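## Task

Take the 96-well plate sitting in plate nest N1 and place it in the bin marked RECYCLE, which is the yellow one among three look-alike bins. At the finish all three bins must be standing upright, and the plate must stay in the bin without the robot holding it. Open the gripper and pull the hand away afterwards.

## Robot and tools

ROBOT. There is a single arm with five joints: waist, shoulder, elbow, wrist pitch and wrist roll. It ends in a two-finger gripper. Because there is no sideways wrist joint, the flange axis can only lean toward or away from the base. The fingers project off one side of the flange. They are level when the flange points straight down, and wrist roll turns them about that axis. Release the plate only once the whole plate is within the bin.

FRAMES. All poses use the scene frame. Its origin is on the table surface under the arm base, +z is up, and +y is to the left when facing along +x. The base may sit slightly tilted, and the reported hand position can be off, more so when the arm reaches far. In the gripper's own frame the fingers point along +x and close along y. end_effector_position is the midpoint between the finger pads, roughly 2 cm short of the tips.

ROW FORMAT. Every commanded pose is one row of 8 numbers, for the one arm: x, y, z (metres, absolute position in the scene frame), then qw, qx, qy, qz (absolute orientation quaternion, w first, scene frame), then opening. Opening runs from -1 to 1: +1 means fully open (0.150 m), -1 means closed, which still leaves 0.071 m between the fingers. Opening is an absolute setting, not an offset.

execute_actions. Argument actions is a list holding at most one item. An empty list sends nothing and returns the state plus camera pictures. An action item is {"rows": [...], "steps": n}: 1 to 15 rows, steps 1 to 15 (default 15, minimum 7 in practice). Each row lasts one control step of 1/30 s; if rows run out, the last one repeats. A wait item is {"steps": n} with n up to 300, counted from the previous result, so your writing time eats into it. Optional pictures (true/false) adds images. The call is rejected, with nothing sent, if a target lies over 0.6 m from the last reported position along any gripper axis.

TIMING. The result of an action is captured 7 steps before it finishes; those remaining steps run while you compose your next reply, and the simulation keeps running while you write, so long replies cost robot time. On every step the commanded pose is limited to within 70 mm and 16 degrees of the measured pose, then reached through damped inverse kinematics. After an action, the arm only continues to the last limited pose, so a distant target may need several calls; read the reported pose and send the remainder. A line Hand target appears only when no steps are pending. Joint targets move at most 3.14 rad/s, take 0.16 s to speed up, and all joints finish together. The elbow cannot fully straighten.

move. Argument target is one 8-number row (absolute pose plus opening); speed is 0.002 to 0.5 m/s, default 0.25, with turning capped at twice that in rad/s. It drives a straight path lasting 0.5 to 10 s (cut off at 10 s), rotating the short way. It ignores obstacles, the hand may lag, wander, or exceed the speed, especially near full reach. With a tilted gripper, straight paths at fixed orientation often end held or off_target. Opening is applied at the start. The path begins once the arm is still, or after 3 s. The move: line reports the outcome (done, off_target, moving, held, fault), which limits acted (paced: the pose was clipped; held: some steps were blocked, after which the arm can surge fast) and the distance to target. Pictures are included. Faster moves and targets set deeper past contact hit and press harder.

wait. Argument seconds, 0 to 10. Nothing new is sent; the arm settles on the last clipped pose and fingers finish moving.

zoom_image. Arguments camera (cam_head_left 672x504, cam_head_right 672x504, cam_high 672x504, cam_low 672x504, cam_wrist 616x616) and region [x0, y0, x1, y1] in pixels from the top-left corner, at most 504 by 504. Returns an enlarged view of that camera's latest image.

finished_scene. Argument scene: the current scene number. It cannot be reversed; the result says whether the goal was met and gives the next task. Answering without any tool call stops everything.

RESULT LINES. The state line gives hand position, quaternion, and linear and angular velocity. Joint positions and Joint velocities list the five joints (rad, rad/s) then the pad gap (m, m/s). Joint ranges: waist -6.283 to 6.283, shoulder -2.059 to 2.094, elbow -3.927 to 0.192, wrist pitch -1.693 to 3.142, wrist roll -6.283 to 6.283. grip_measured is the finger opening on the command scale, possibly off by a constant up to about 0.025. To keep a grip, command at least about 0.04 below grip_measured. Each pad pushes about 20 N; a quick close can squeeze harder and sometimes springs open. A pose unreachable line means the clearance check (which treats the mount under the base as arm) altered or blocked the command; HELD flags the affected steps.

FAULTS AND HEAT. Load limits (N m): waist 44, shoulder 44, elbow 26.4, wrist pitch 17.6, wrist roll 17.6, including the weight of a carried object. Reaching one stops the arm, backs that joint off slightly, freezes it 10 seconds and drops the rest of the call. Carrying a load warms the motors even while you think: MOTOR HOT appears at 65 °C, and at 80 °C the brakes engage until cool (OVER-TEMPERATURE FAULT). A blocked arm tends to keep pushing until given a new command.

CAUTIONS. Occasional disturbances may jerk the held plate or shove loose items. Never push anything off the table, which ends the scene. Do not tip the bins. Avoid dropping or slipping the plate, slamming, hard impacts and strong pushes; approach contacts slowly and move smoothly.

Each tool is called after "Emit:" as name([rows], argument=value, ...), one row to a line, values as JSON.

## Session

Emit:
execute_actions(actions=[])

Scene clock: 0.00 s of 8400.00 s.
end_effector_position=(+0.1959, -0.4153, +0.1233) grip_measured=+1.00 end_effector_quat_wxyz=(+0.953, +0.224, +0.081, -0.185) end_effector_velocity=(-0.000, +0.000, -0.000) end_effector_angular_velocity=(+0.000, +0.000, -0.000)
Joint positions: [-1.397  0.431 -0.848  0.915 -1.027  0.15 ]
Joint velocities: [-0.  0.  0. -0.  0.  0.]
Hand target: +0.196, -0.415, +0.123; +0.953, +0.224, +0.081, -0.185

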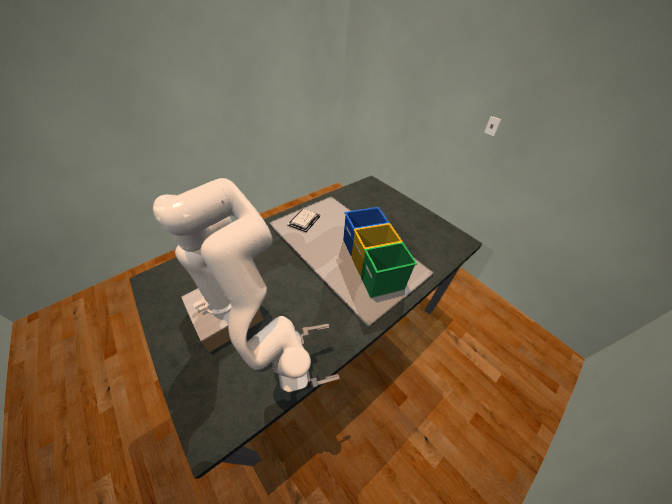

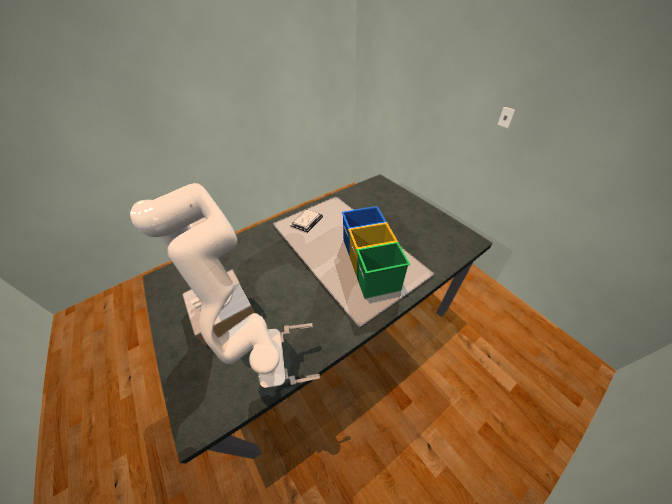

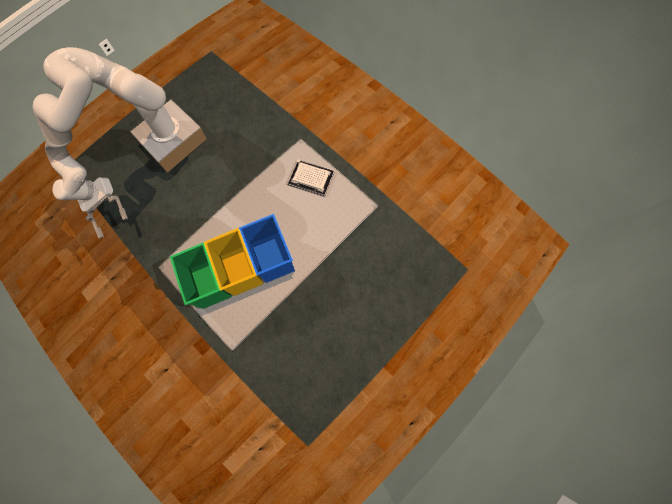

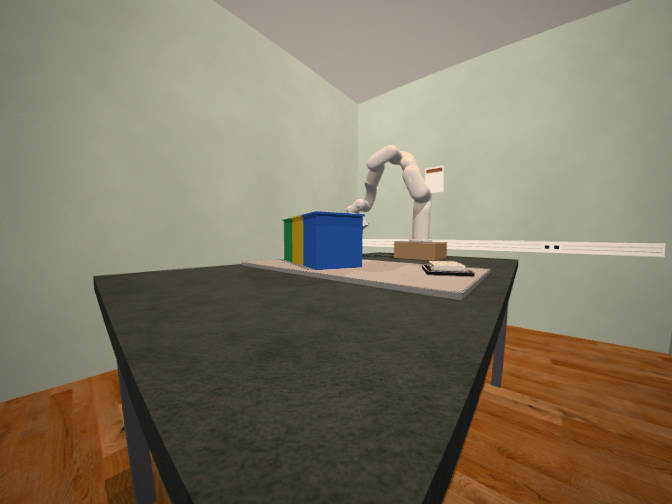

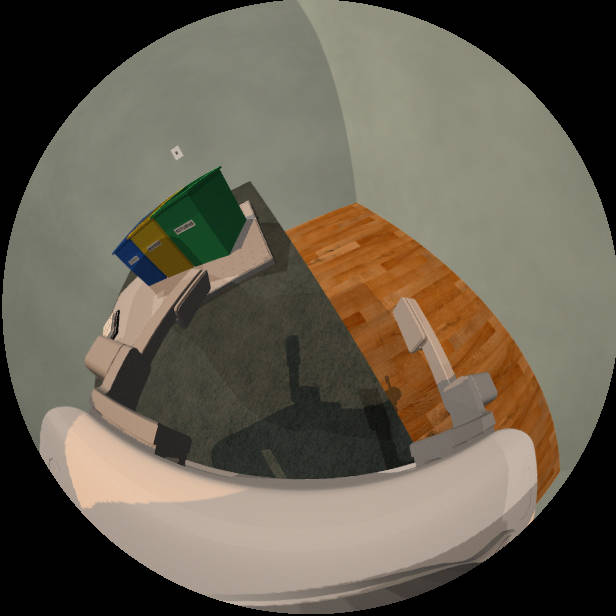

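Emit:
move(target=[0.55,0.21,0.08,0.963,0,0,0.267,1])

action 0: the call puts the target (arm/x, arm/y, arm/z) 0.640 m from end_effector_position in the last result along the gripper's own y axis as it stood there; a target may be at most 0.6 m away along each of those axes, so nothing of the call was run and nothing moved. Command a nearer target, and go on from there in a later call.

Emit:
move(target=[0.42,-0.05,0.2,1,0,0,0,1], speed=0.4)

Emit:
move(target=[0.55,0.21,0.08,0.963,0,0,0.267,1])

Scene clock: 2.37 s of 8400.00 s.
end_effector_position=(+0.4197, -0.0492, +0.2000) grip_measured=+1.00 end_effector_quat_wxyz=(+1.000, -0.007, +0.002, +0.000) end_effector_velocity=(+0.002, +0.001, +0.001) end_effector_angular_velocity=(-0.001, -0.005, -0.002)
Joint positions: [-0.172 -0.086 -0.206  0.302 -0.185  0.15 ]
Joint velocities: [ 0.007  0.006 -0.004 -0.007  0.009  0.   ]
Hand target: +0.420, -0.049, +0.200; +1.000, -0.007, +0.002, +0.000
Off the commanded pose: 0.001 m, 1 deg.
Kept back: nothing.
move: done; limits=paced

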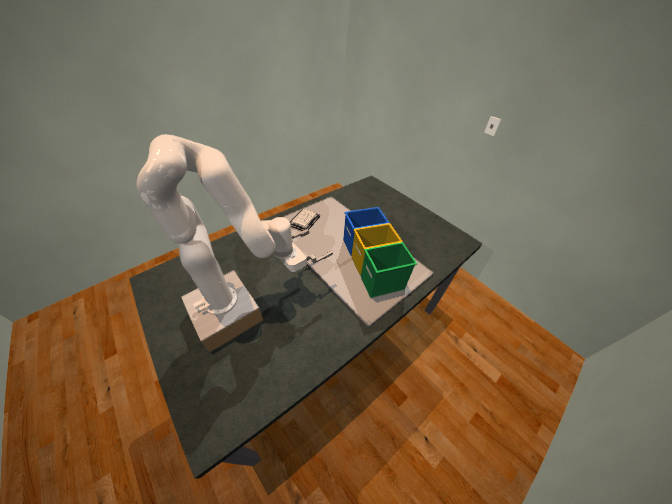

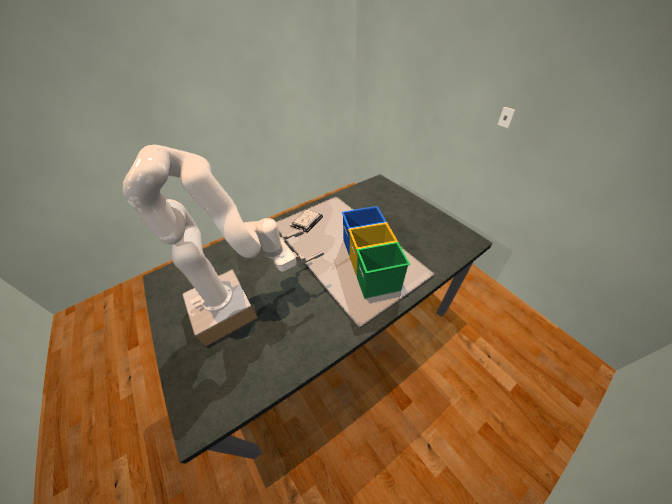

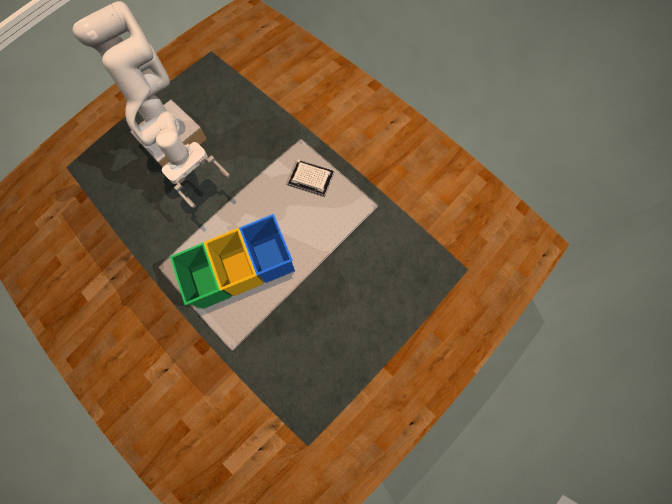

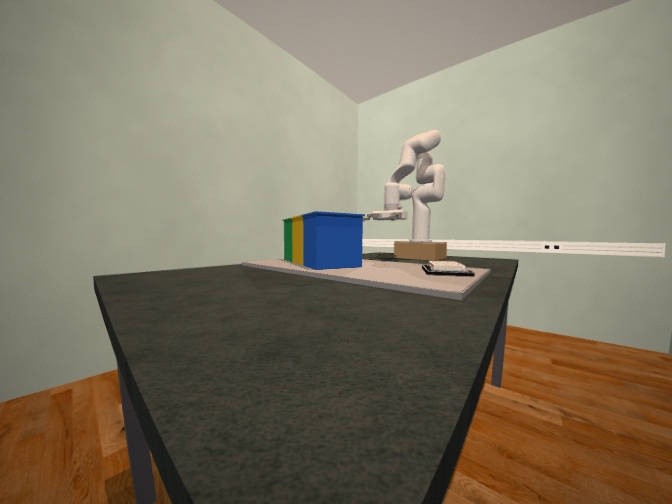

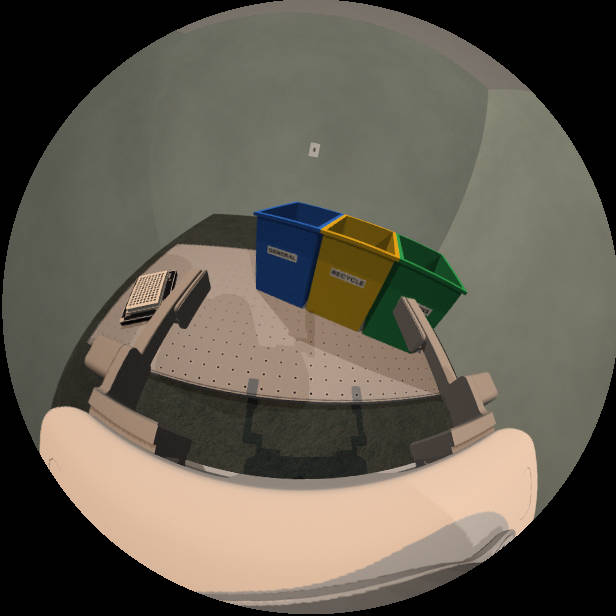

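Scene clock: 4.23 s of 8400.00 s.
end_effector_position=(+0.5491, +0.2104, +0.0798) grip_measured=+1.00 end_effector_quat_wxyz=(+0.964, -0.008, -0.000, +0.267) end_effector_velocity=(+0.001, +0.002, -0.001) end_effector_angular_velocity=(+0.000, -0.000, +0.003)
Joint positions: [ 0.321  0.696 -0.893  0.197 -0.232  0.15 ]
Joint velocities: [ 0.002  0.006 -0.009  0.002 -0.001  0.   ]
Hand target: +0.549, +0.211, +0.080; +0.964, -0.008, -0.000, +0.267
Off the commanded pose: 0.001 m, 1 deg.
Kept back: nothing.
move: done

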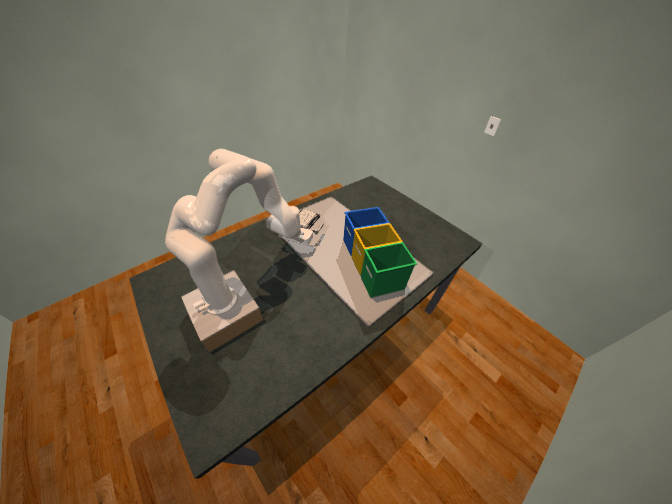

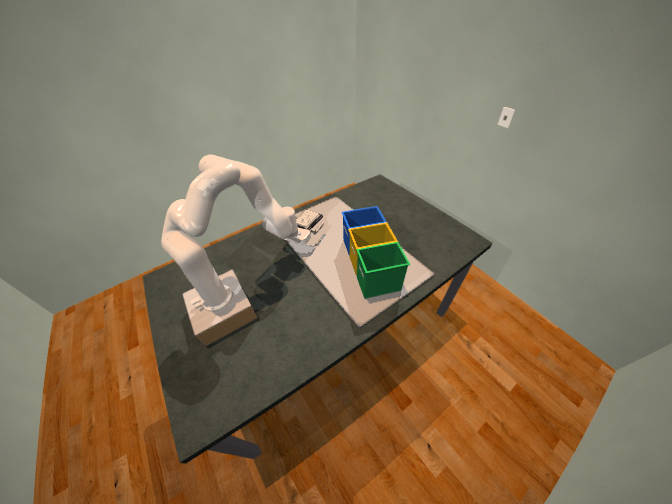

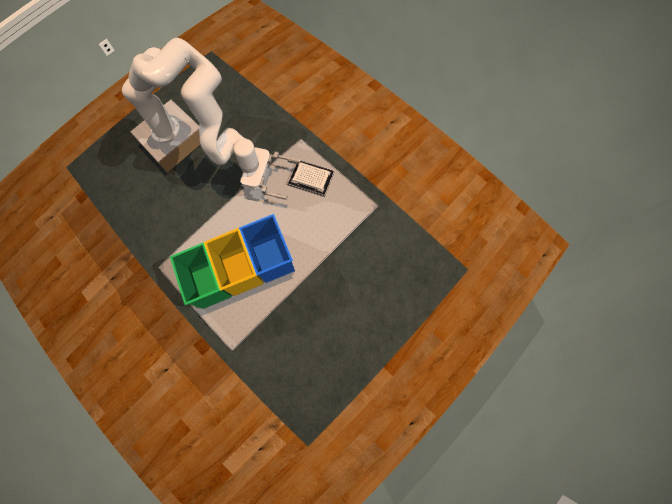

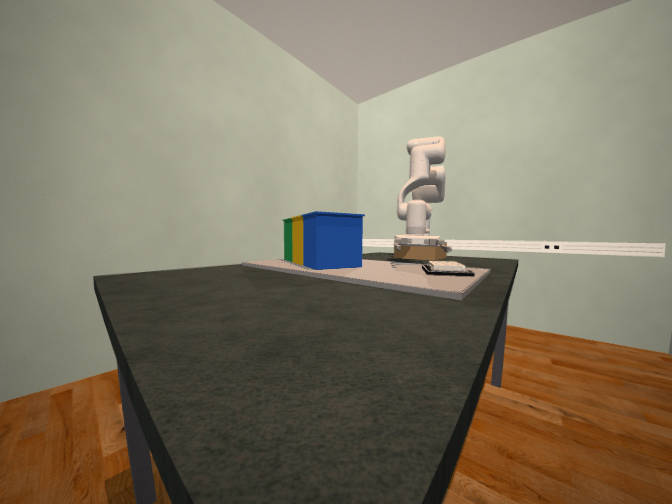

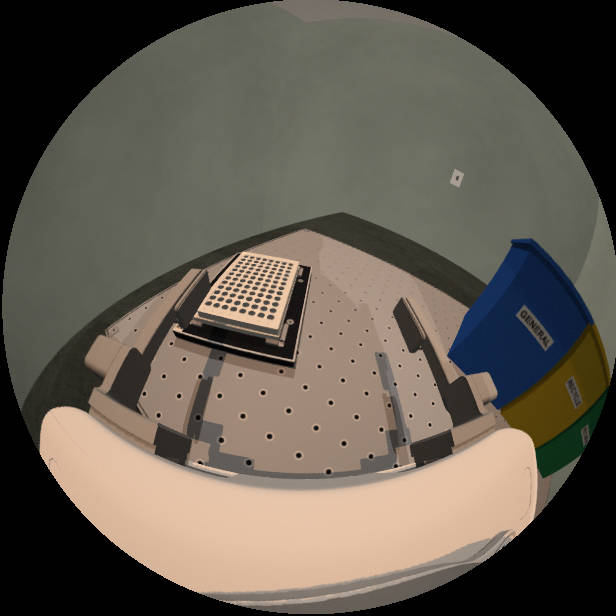

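Emit:
move(target=[0.53,0.27,0.065,0.956,0,0,0.292,-0.2], speed=0.15)

Scene clock: 5.40 s of 8400.00 s.
end_effector_position=(+0.5300, +0.2697, +0.0651) grip_measured=-0.20 end_effector_quat_wxyz=(+0.956, -0.008, -0.001, +0.292) end_effector_velocity=(-0.000, +0.001, -0.001) end_effector_angular_velocity=(-0.000, +0.000, -0.000)
Joint positions: [ 0.445  0.749 -0.932  0.181 -0.161  0.103]
Joint velocities: [ 0.002  0.003 -0.002 -0.     0.002 -0.   ]
Hand target: +0.530, +0.270, +0.065; +0.956, -0.008, -0.001, +0.292
Off the commanded pose: 0.000 m, 1 deg.
Kept back: nothing.
move: done

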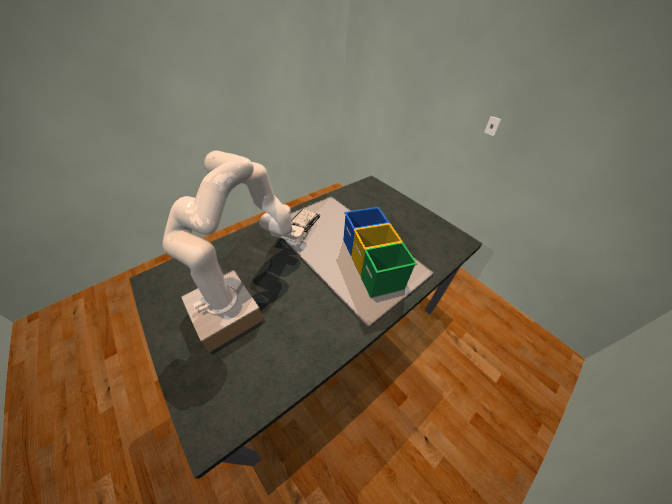

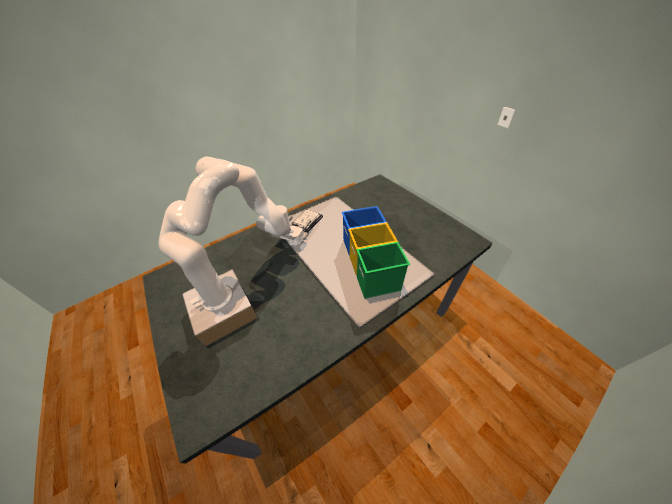

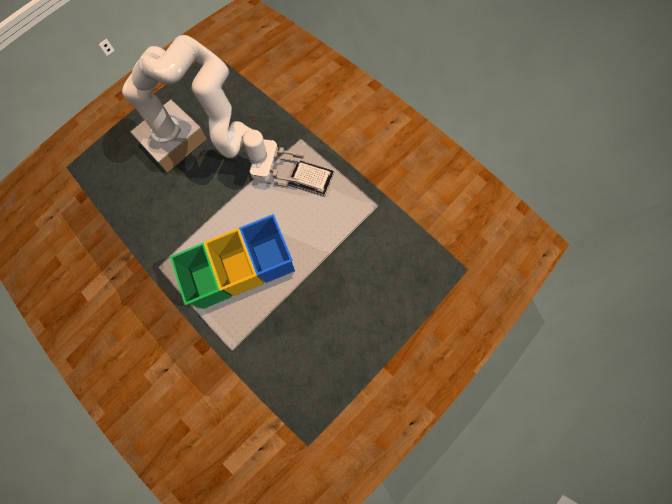

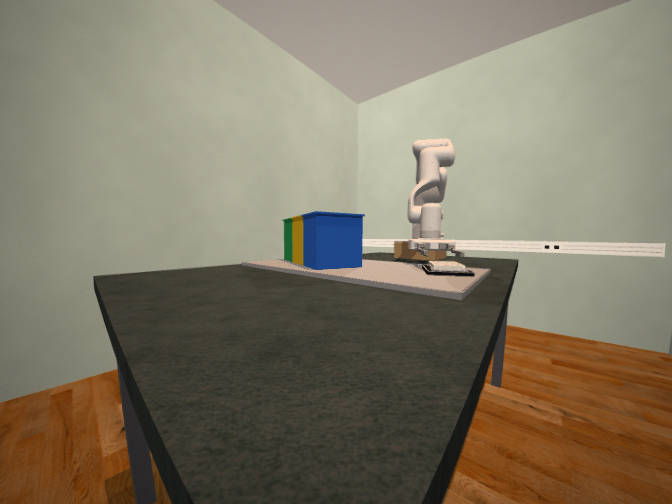

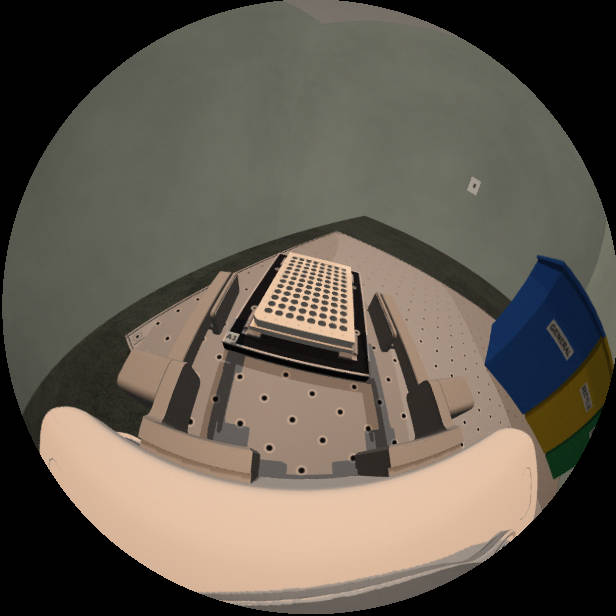

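Emit:
move(target=[0.585,0.297,0.045,0.970,0,0,0.242,-0.2], speed=0.08)

Scene clock: 6.93 s of 8400.00 s.
end_effector_position=(+0.5847, +0.2970, +0.0450) grip_measured=-0.20 end_effector_quat_wxyz=(+0.970, -0.008, -0.002, +0.242) end_effector_velocity=(+0.001, +0.001, -0.000) end_effector_angular_velocity=(+0.000, -0.001, +0.000)
Joint positions: [ 0.479  0.904 -1.201  0.296 -0.023  0.103]
Joint velocities: [ 0.001  0.004 -0.008  0.003  0.001  0.   ]
Hand target: +0.585, +0.297, +0.045; +0.970, -0.008, -0.002, +0.242
Off the commanded pose: 0.000 m, 1 deg.
Kept back: nothing.
move: done

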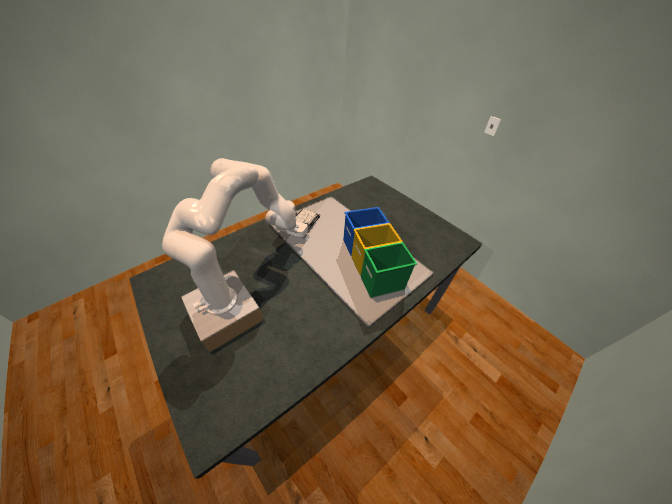

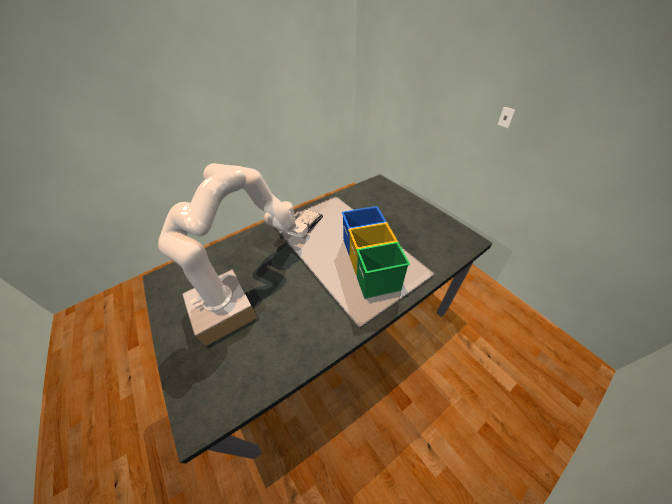

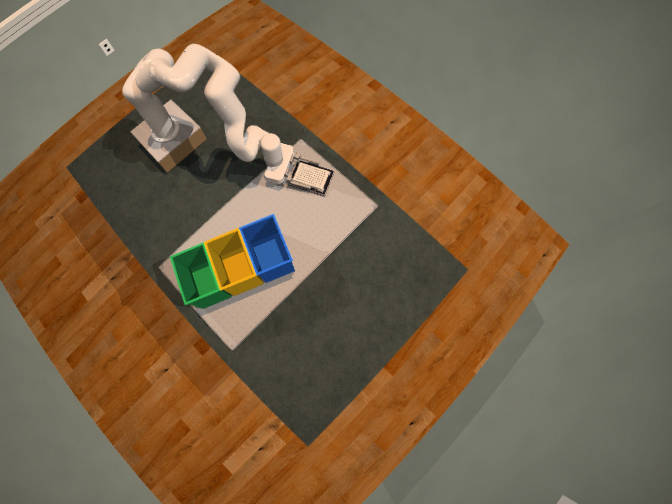

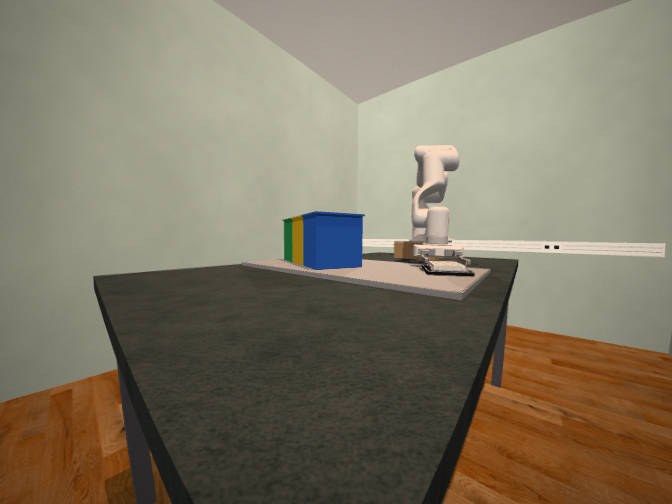

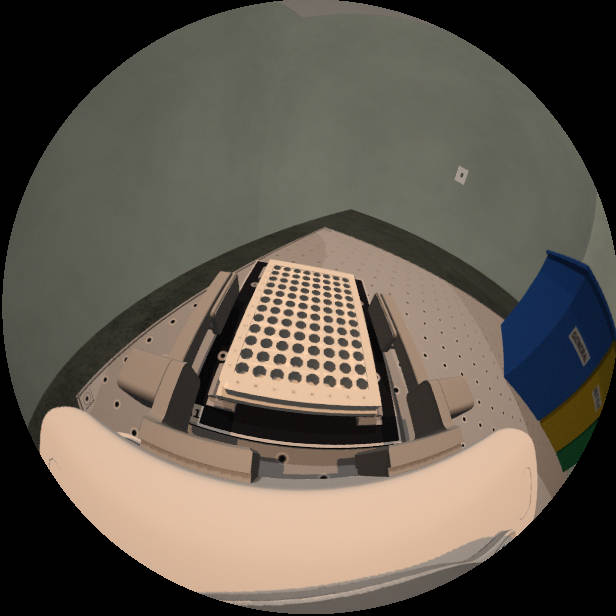

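Emit:
move(target=[0.616,0.313,0.036,0.970,0,0,0.242,-0.2], speed=0.05)

Emit:
move(target=[0.616,0.313,0.036,0.970,0,0,0.242,-0.8])

Emit:
move(target=[0.58,0.29,0.29,0.970,0,0,0.242,-0.8], speed=0.12)

Scene clock: 8.27 s of 8400.00 s.
end_effector_position=(+0.6164, +0.3125, +0.0367) grip_measured=-0.20 end_effector_quat_wxyz=(+0.970, -0.007, -0.002, +0.241) end_effector_velocity=(+0.001, +0.002, -0.000) end_effector_angular_velocity=(-0.000, +0.001, +0.003)
Joint positions: [ 0.479  0.994 -1.372  0.375 -0.021  0.103]
Joint velocities: [ 0.002  0.004 -0.009  0.005 -0.001  0.   ]
Hand target: +0.616, +0.313, +0.036; +0.970, -0.008, -0.002, +0.242
Off the commanded pose: 0.001 m, 1 deg.
Kept back: nothing.
move: done

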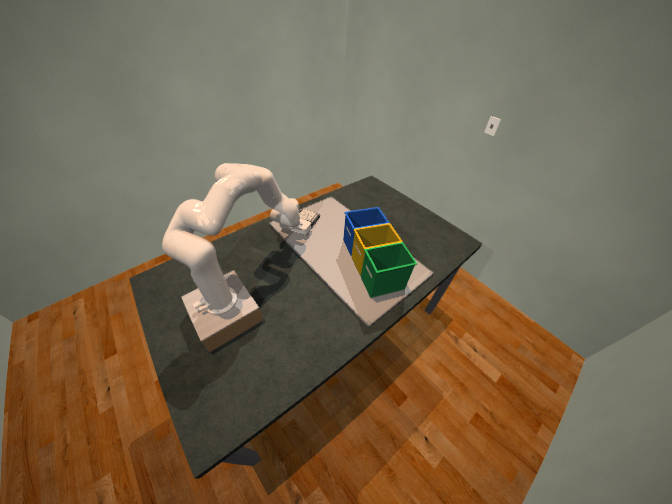

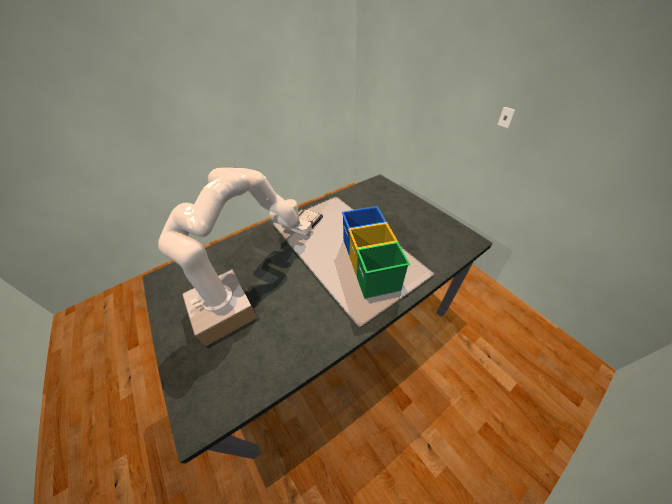

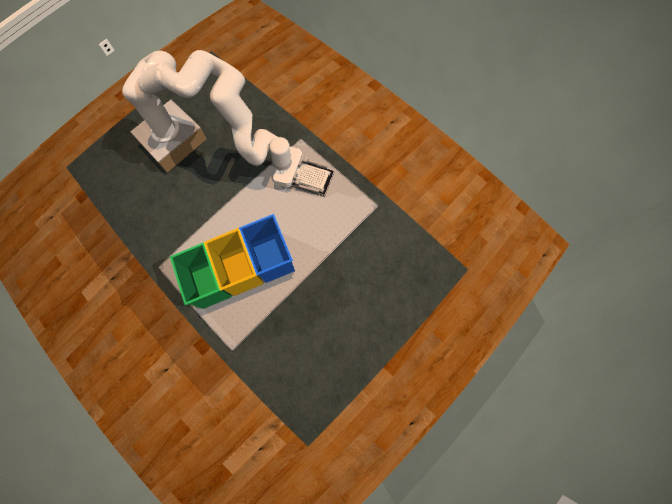

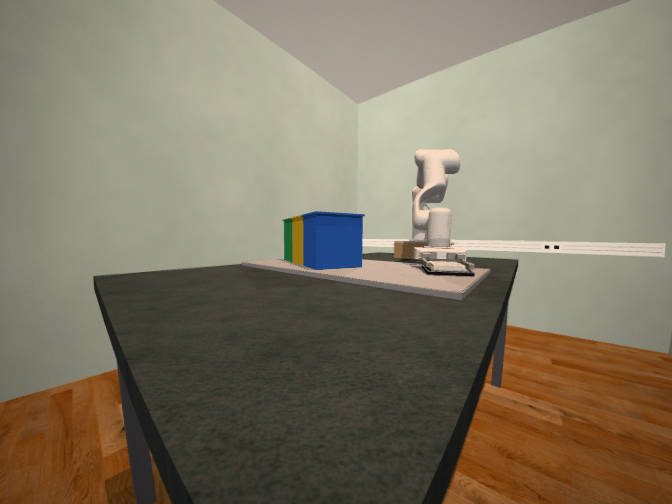

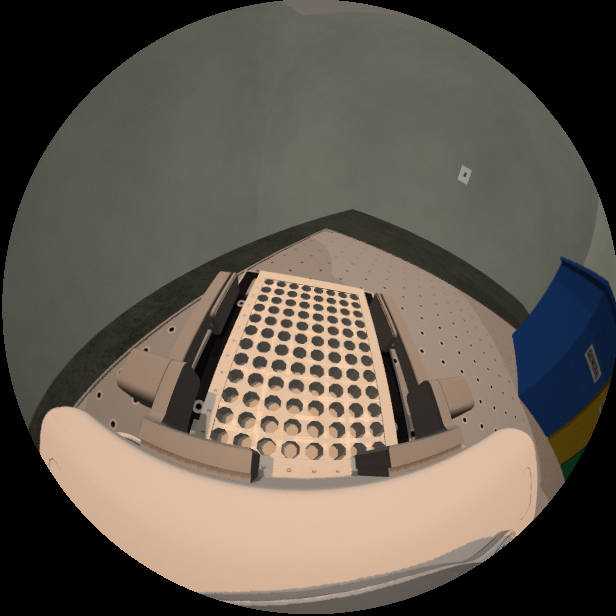

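Scene clock: 8.97 s of 8400.00 s.
end_effector_position=(+0.6172, +0.3111, +0.0365) grip_measured=-0.35 end_effector_quat_wxyz=(+0.971, -0.007, -0.002, +0.239) end_effector_velocity=(-0.000, +0.000, -0.000) end_effector_angular_velocity=(+0.000, -0.000, -0.001)
Joint positions: [ 0.477  0.995 -1.374  0.376 -0.018  0.096]
Joint velocities: [ 0.001  0.001 -0.001  0.     0.002  0.   ]
Hand target: +0.616, +0.313, +0.036; +0.970, -0.008, -0.002, +0.242
Off the commanded pose: 0.002 m, 1 deg.
Kept back: nothing.
move: done

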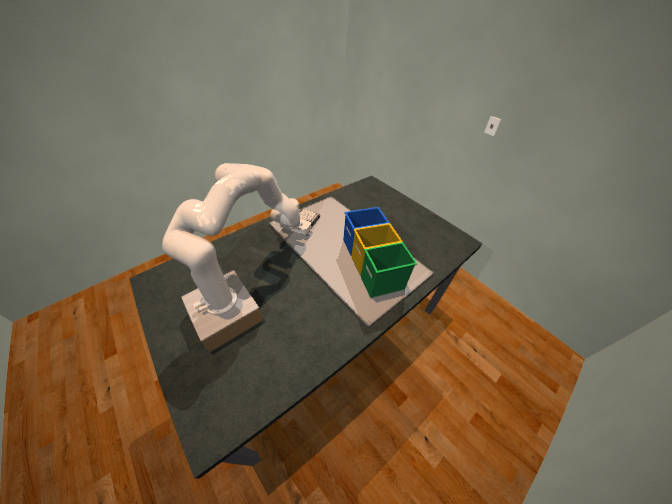

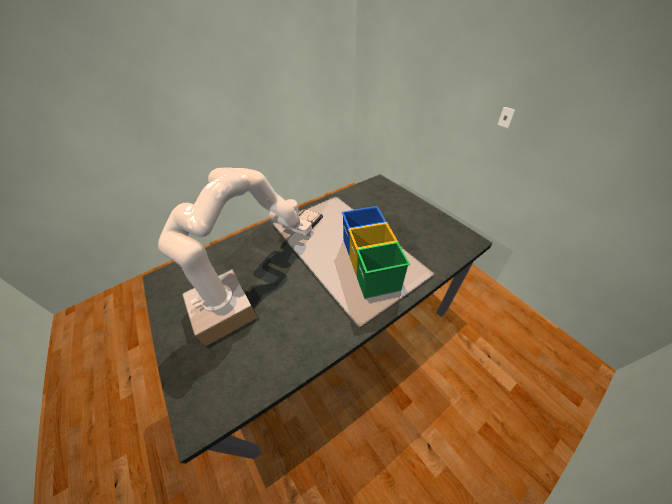

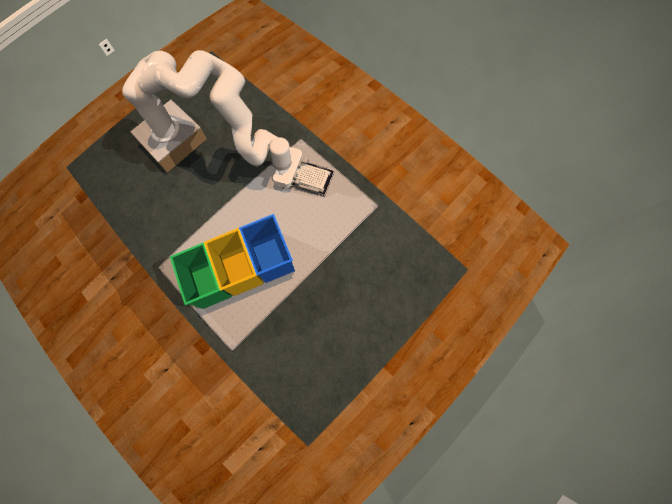

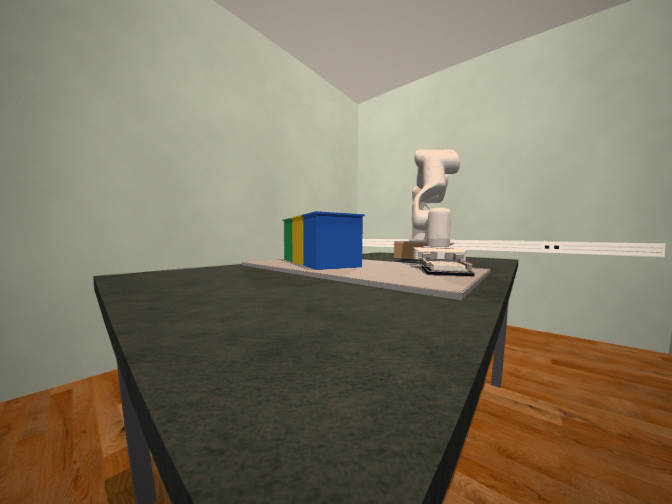

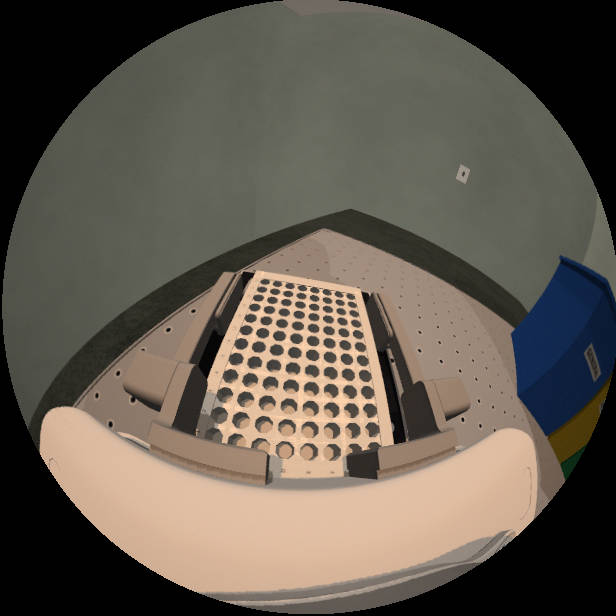

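Scene clock: 11.53 s of 8400.00 s.
end_effector_position=(+0.5801, +0.2899, +0.2895) grip_measured=-0.67 end_effector_quat_wxyz=(+0.970, -0.008, -0.001, +0.242) end_effector_velocity=(-0.000, +0.001, +0.004) end_effector_angular_velocity=(+0.001, -0.002, +0.001)
Joint positions: [ 0.463  0.265 -1.053  0.787 -0.039  0.084]
Joint velocities: [ 0.001 -0.007 -0.001  0.006 -0.001  0.   ]
Hand target: +0.580, +0.290, +0.290; +0.970, -0.008, -0.002, +0.242
Off the commanded pose: 0.000 m, 1 deg.
Kept back: nothing.
move: done

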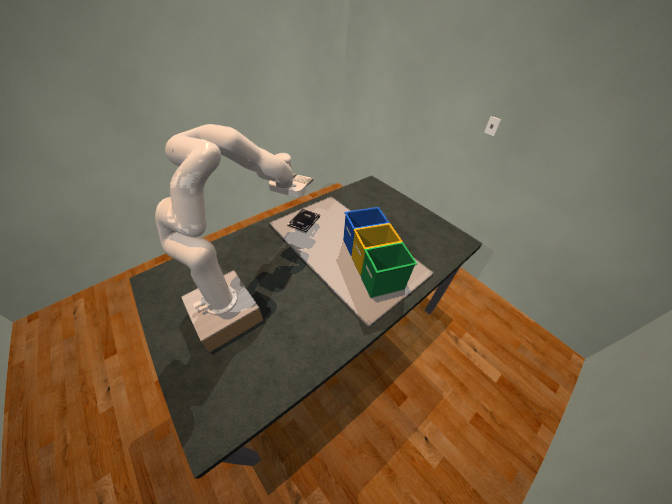

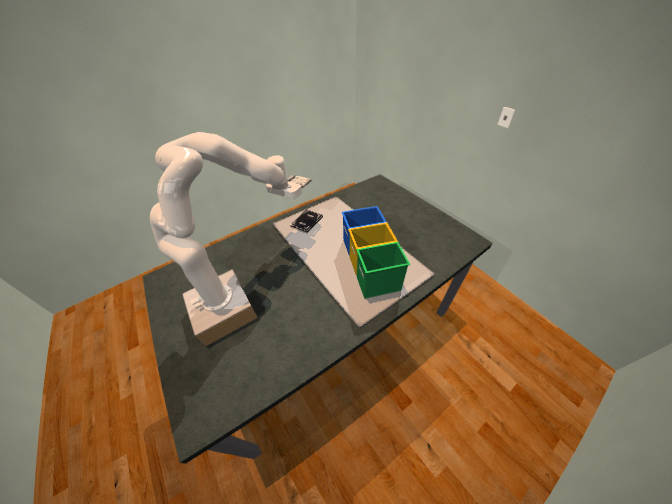

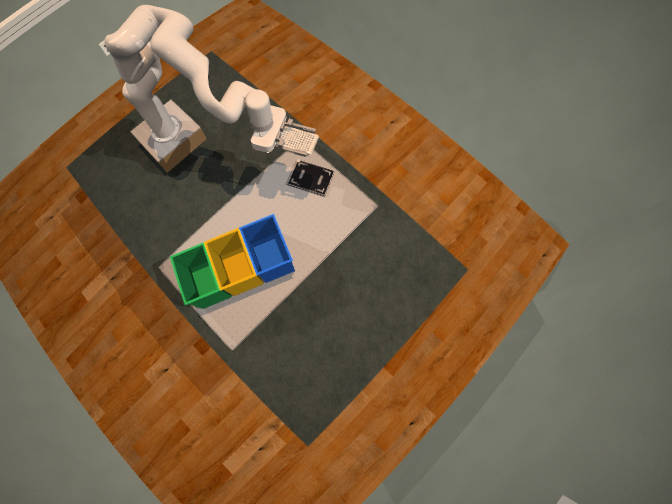

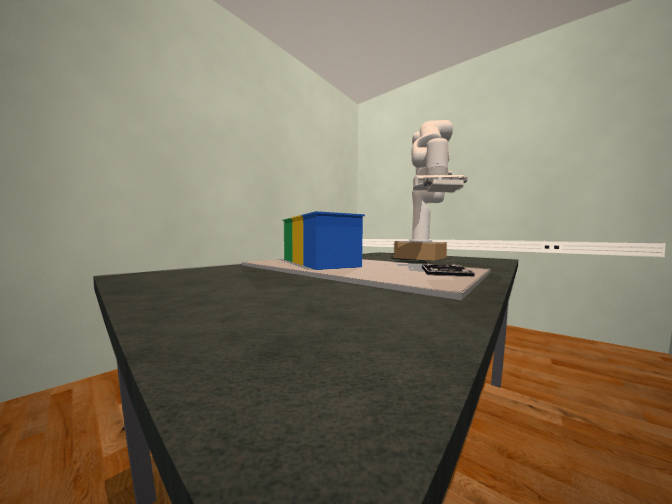

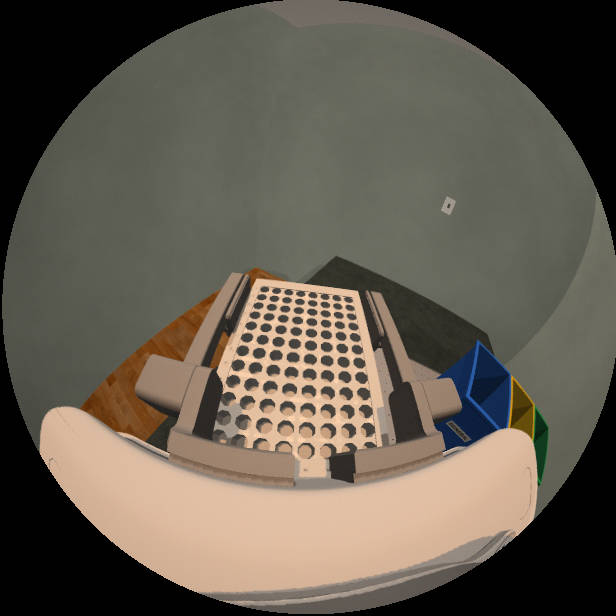

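Emit:
move(target=[0.58,-0.155,0.31,0.869,0.063,0.476,-0.115,-0.8], speed=0.2)

Scene clock: 15.67 s of 8400.00 s.
end_effector_position=(+0.5800, -0.1552, +0.3099) grip_measured=-0.71 end_effector_quat_wxyz=(+0.872, +0.062, +0.472, -0.114) end_effector_velocity=(+0.001, +0.000, +0.000) end_effector_angular_velocity=(+0.003, +0.013, +0.001)
Joint positions: [-0.257  1.003 -2.644  2.643 -0.016  0.082]
Joint velocities: [ 0.001  0.159 -0.286  0.14   0.     0.   ]
Hand target: +0.580, -0.155, +0.310; +0.871, +0.062, +0.473, -0.114
Off the commanded pose: 0.000 m, 1 deg.
Kept back: nothing.
move: done

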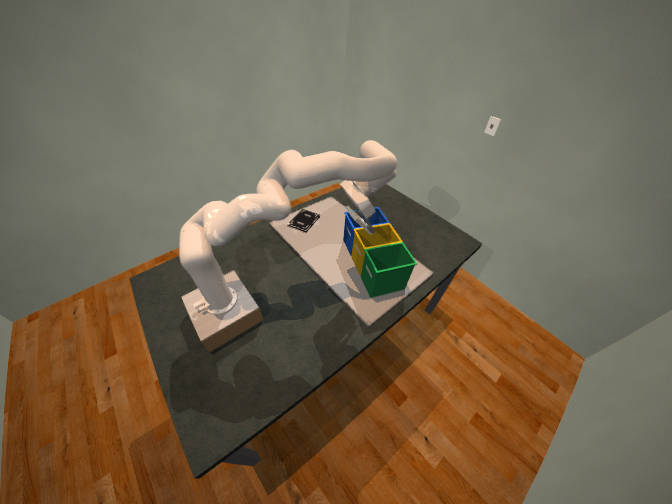

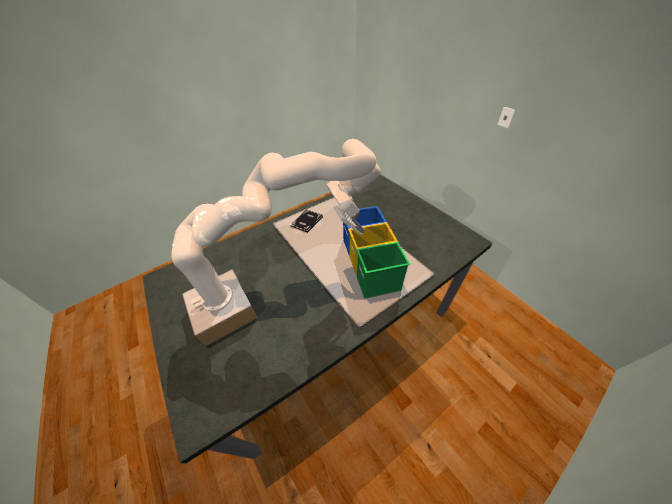

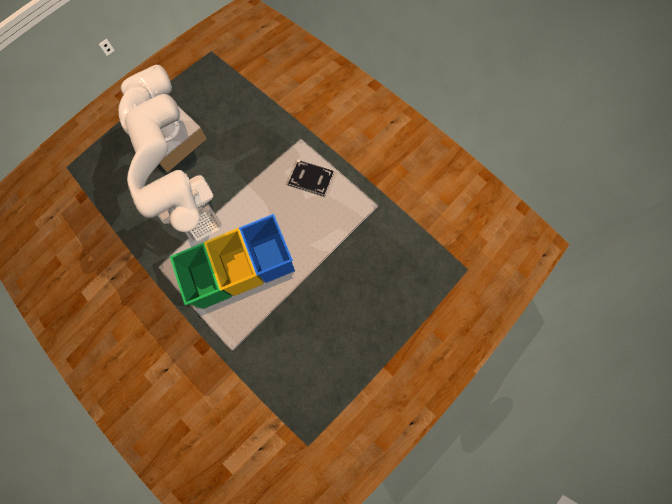

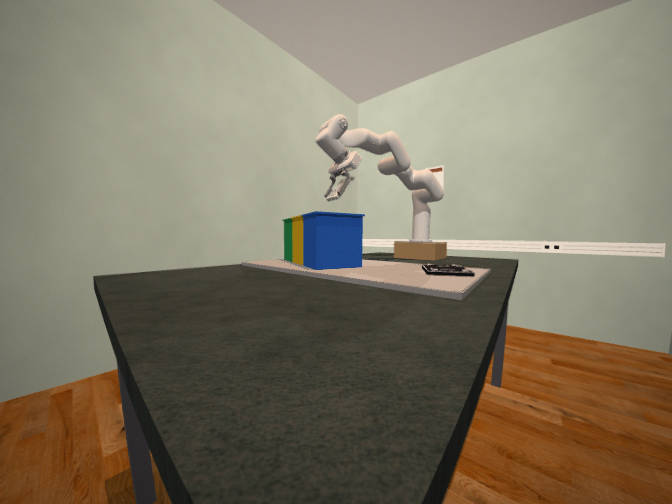

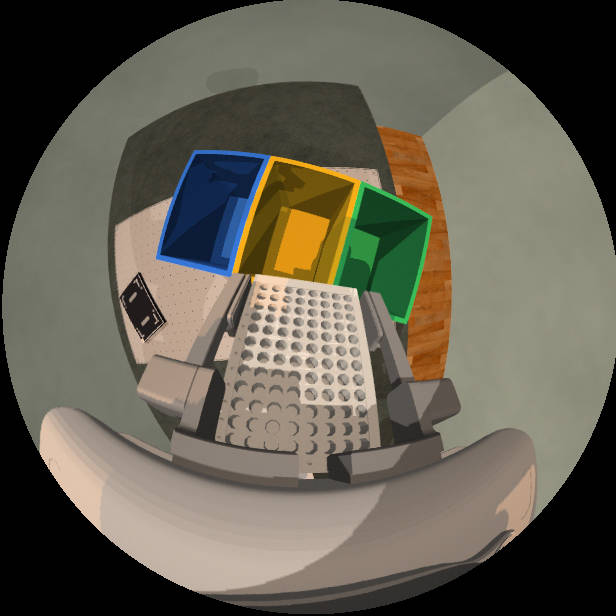

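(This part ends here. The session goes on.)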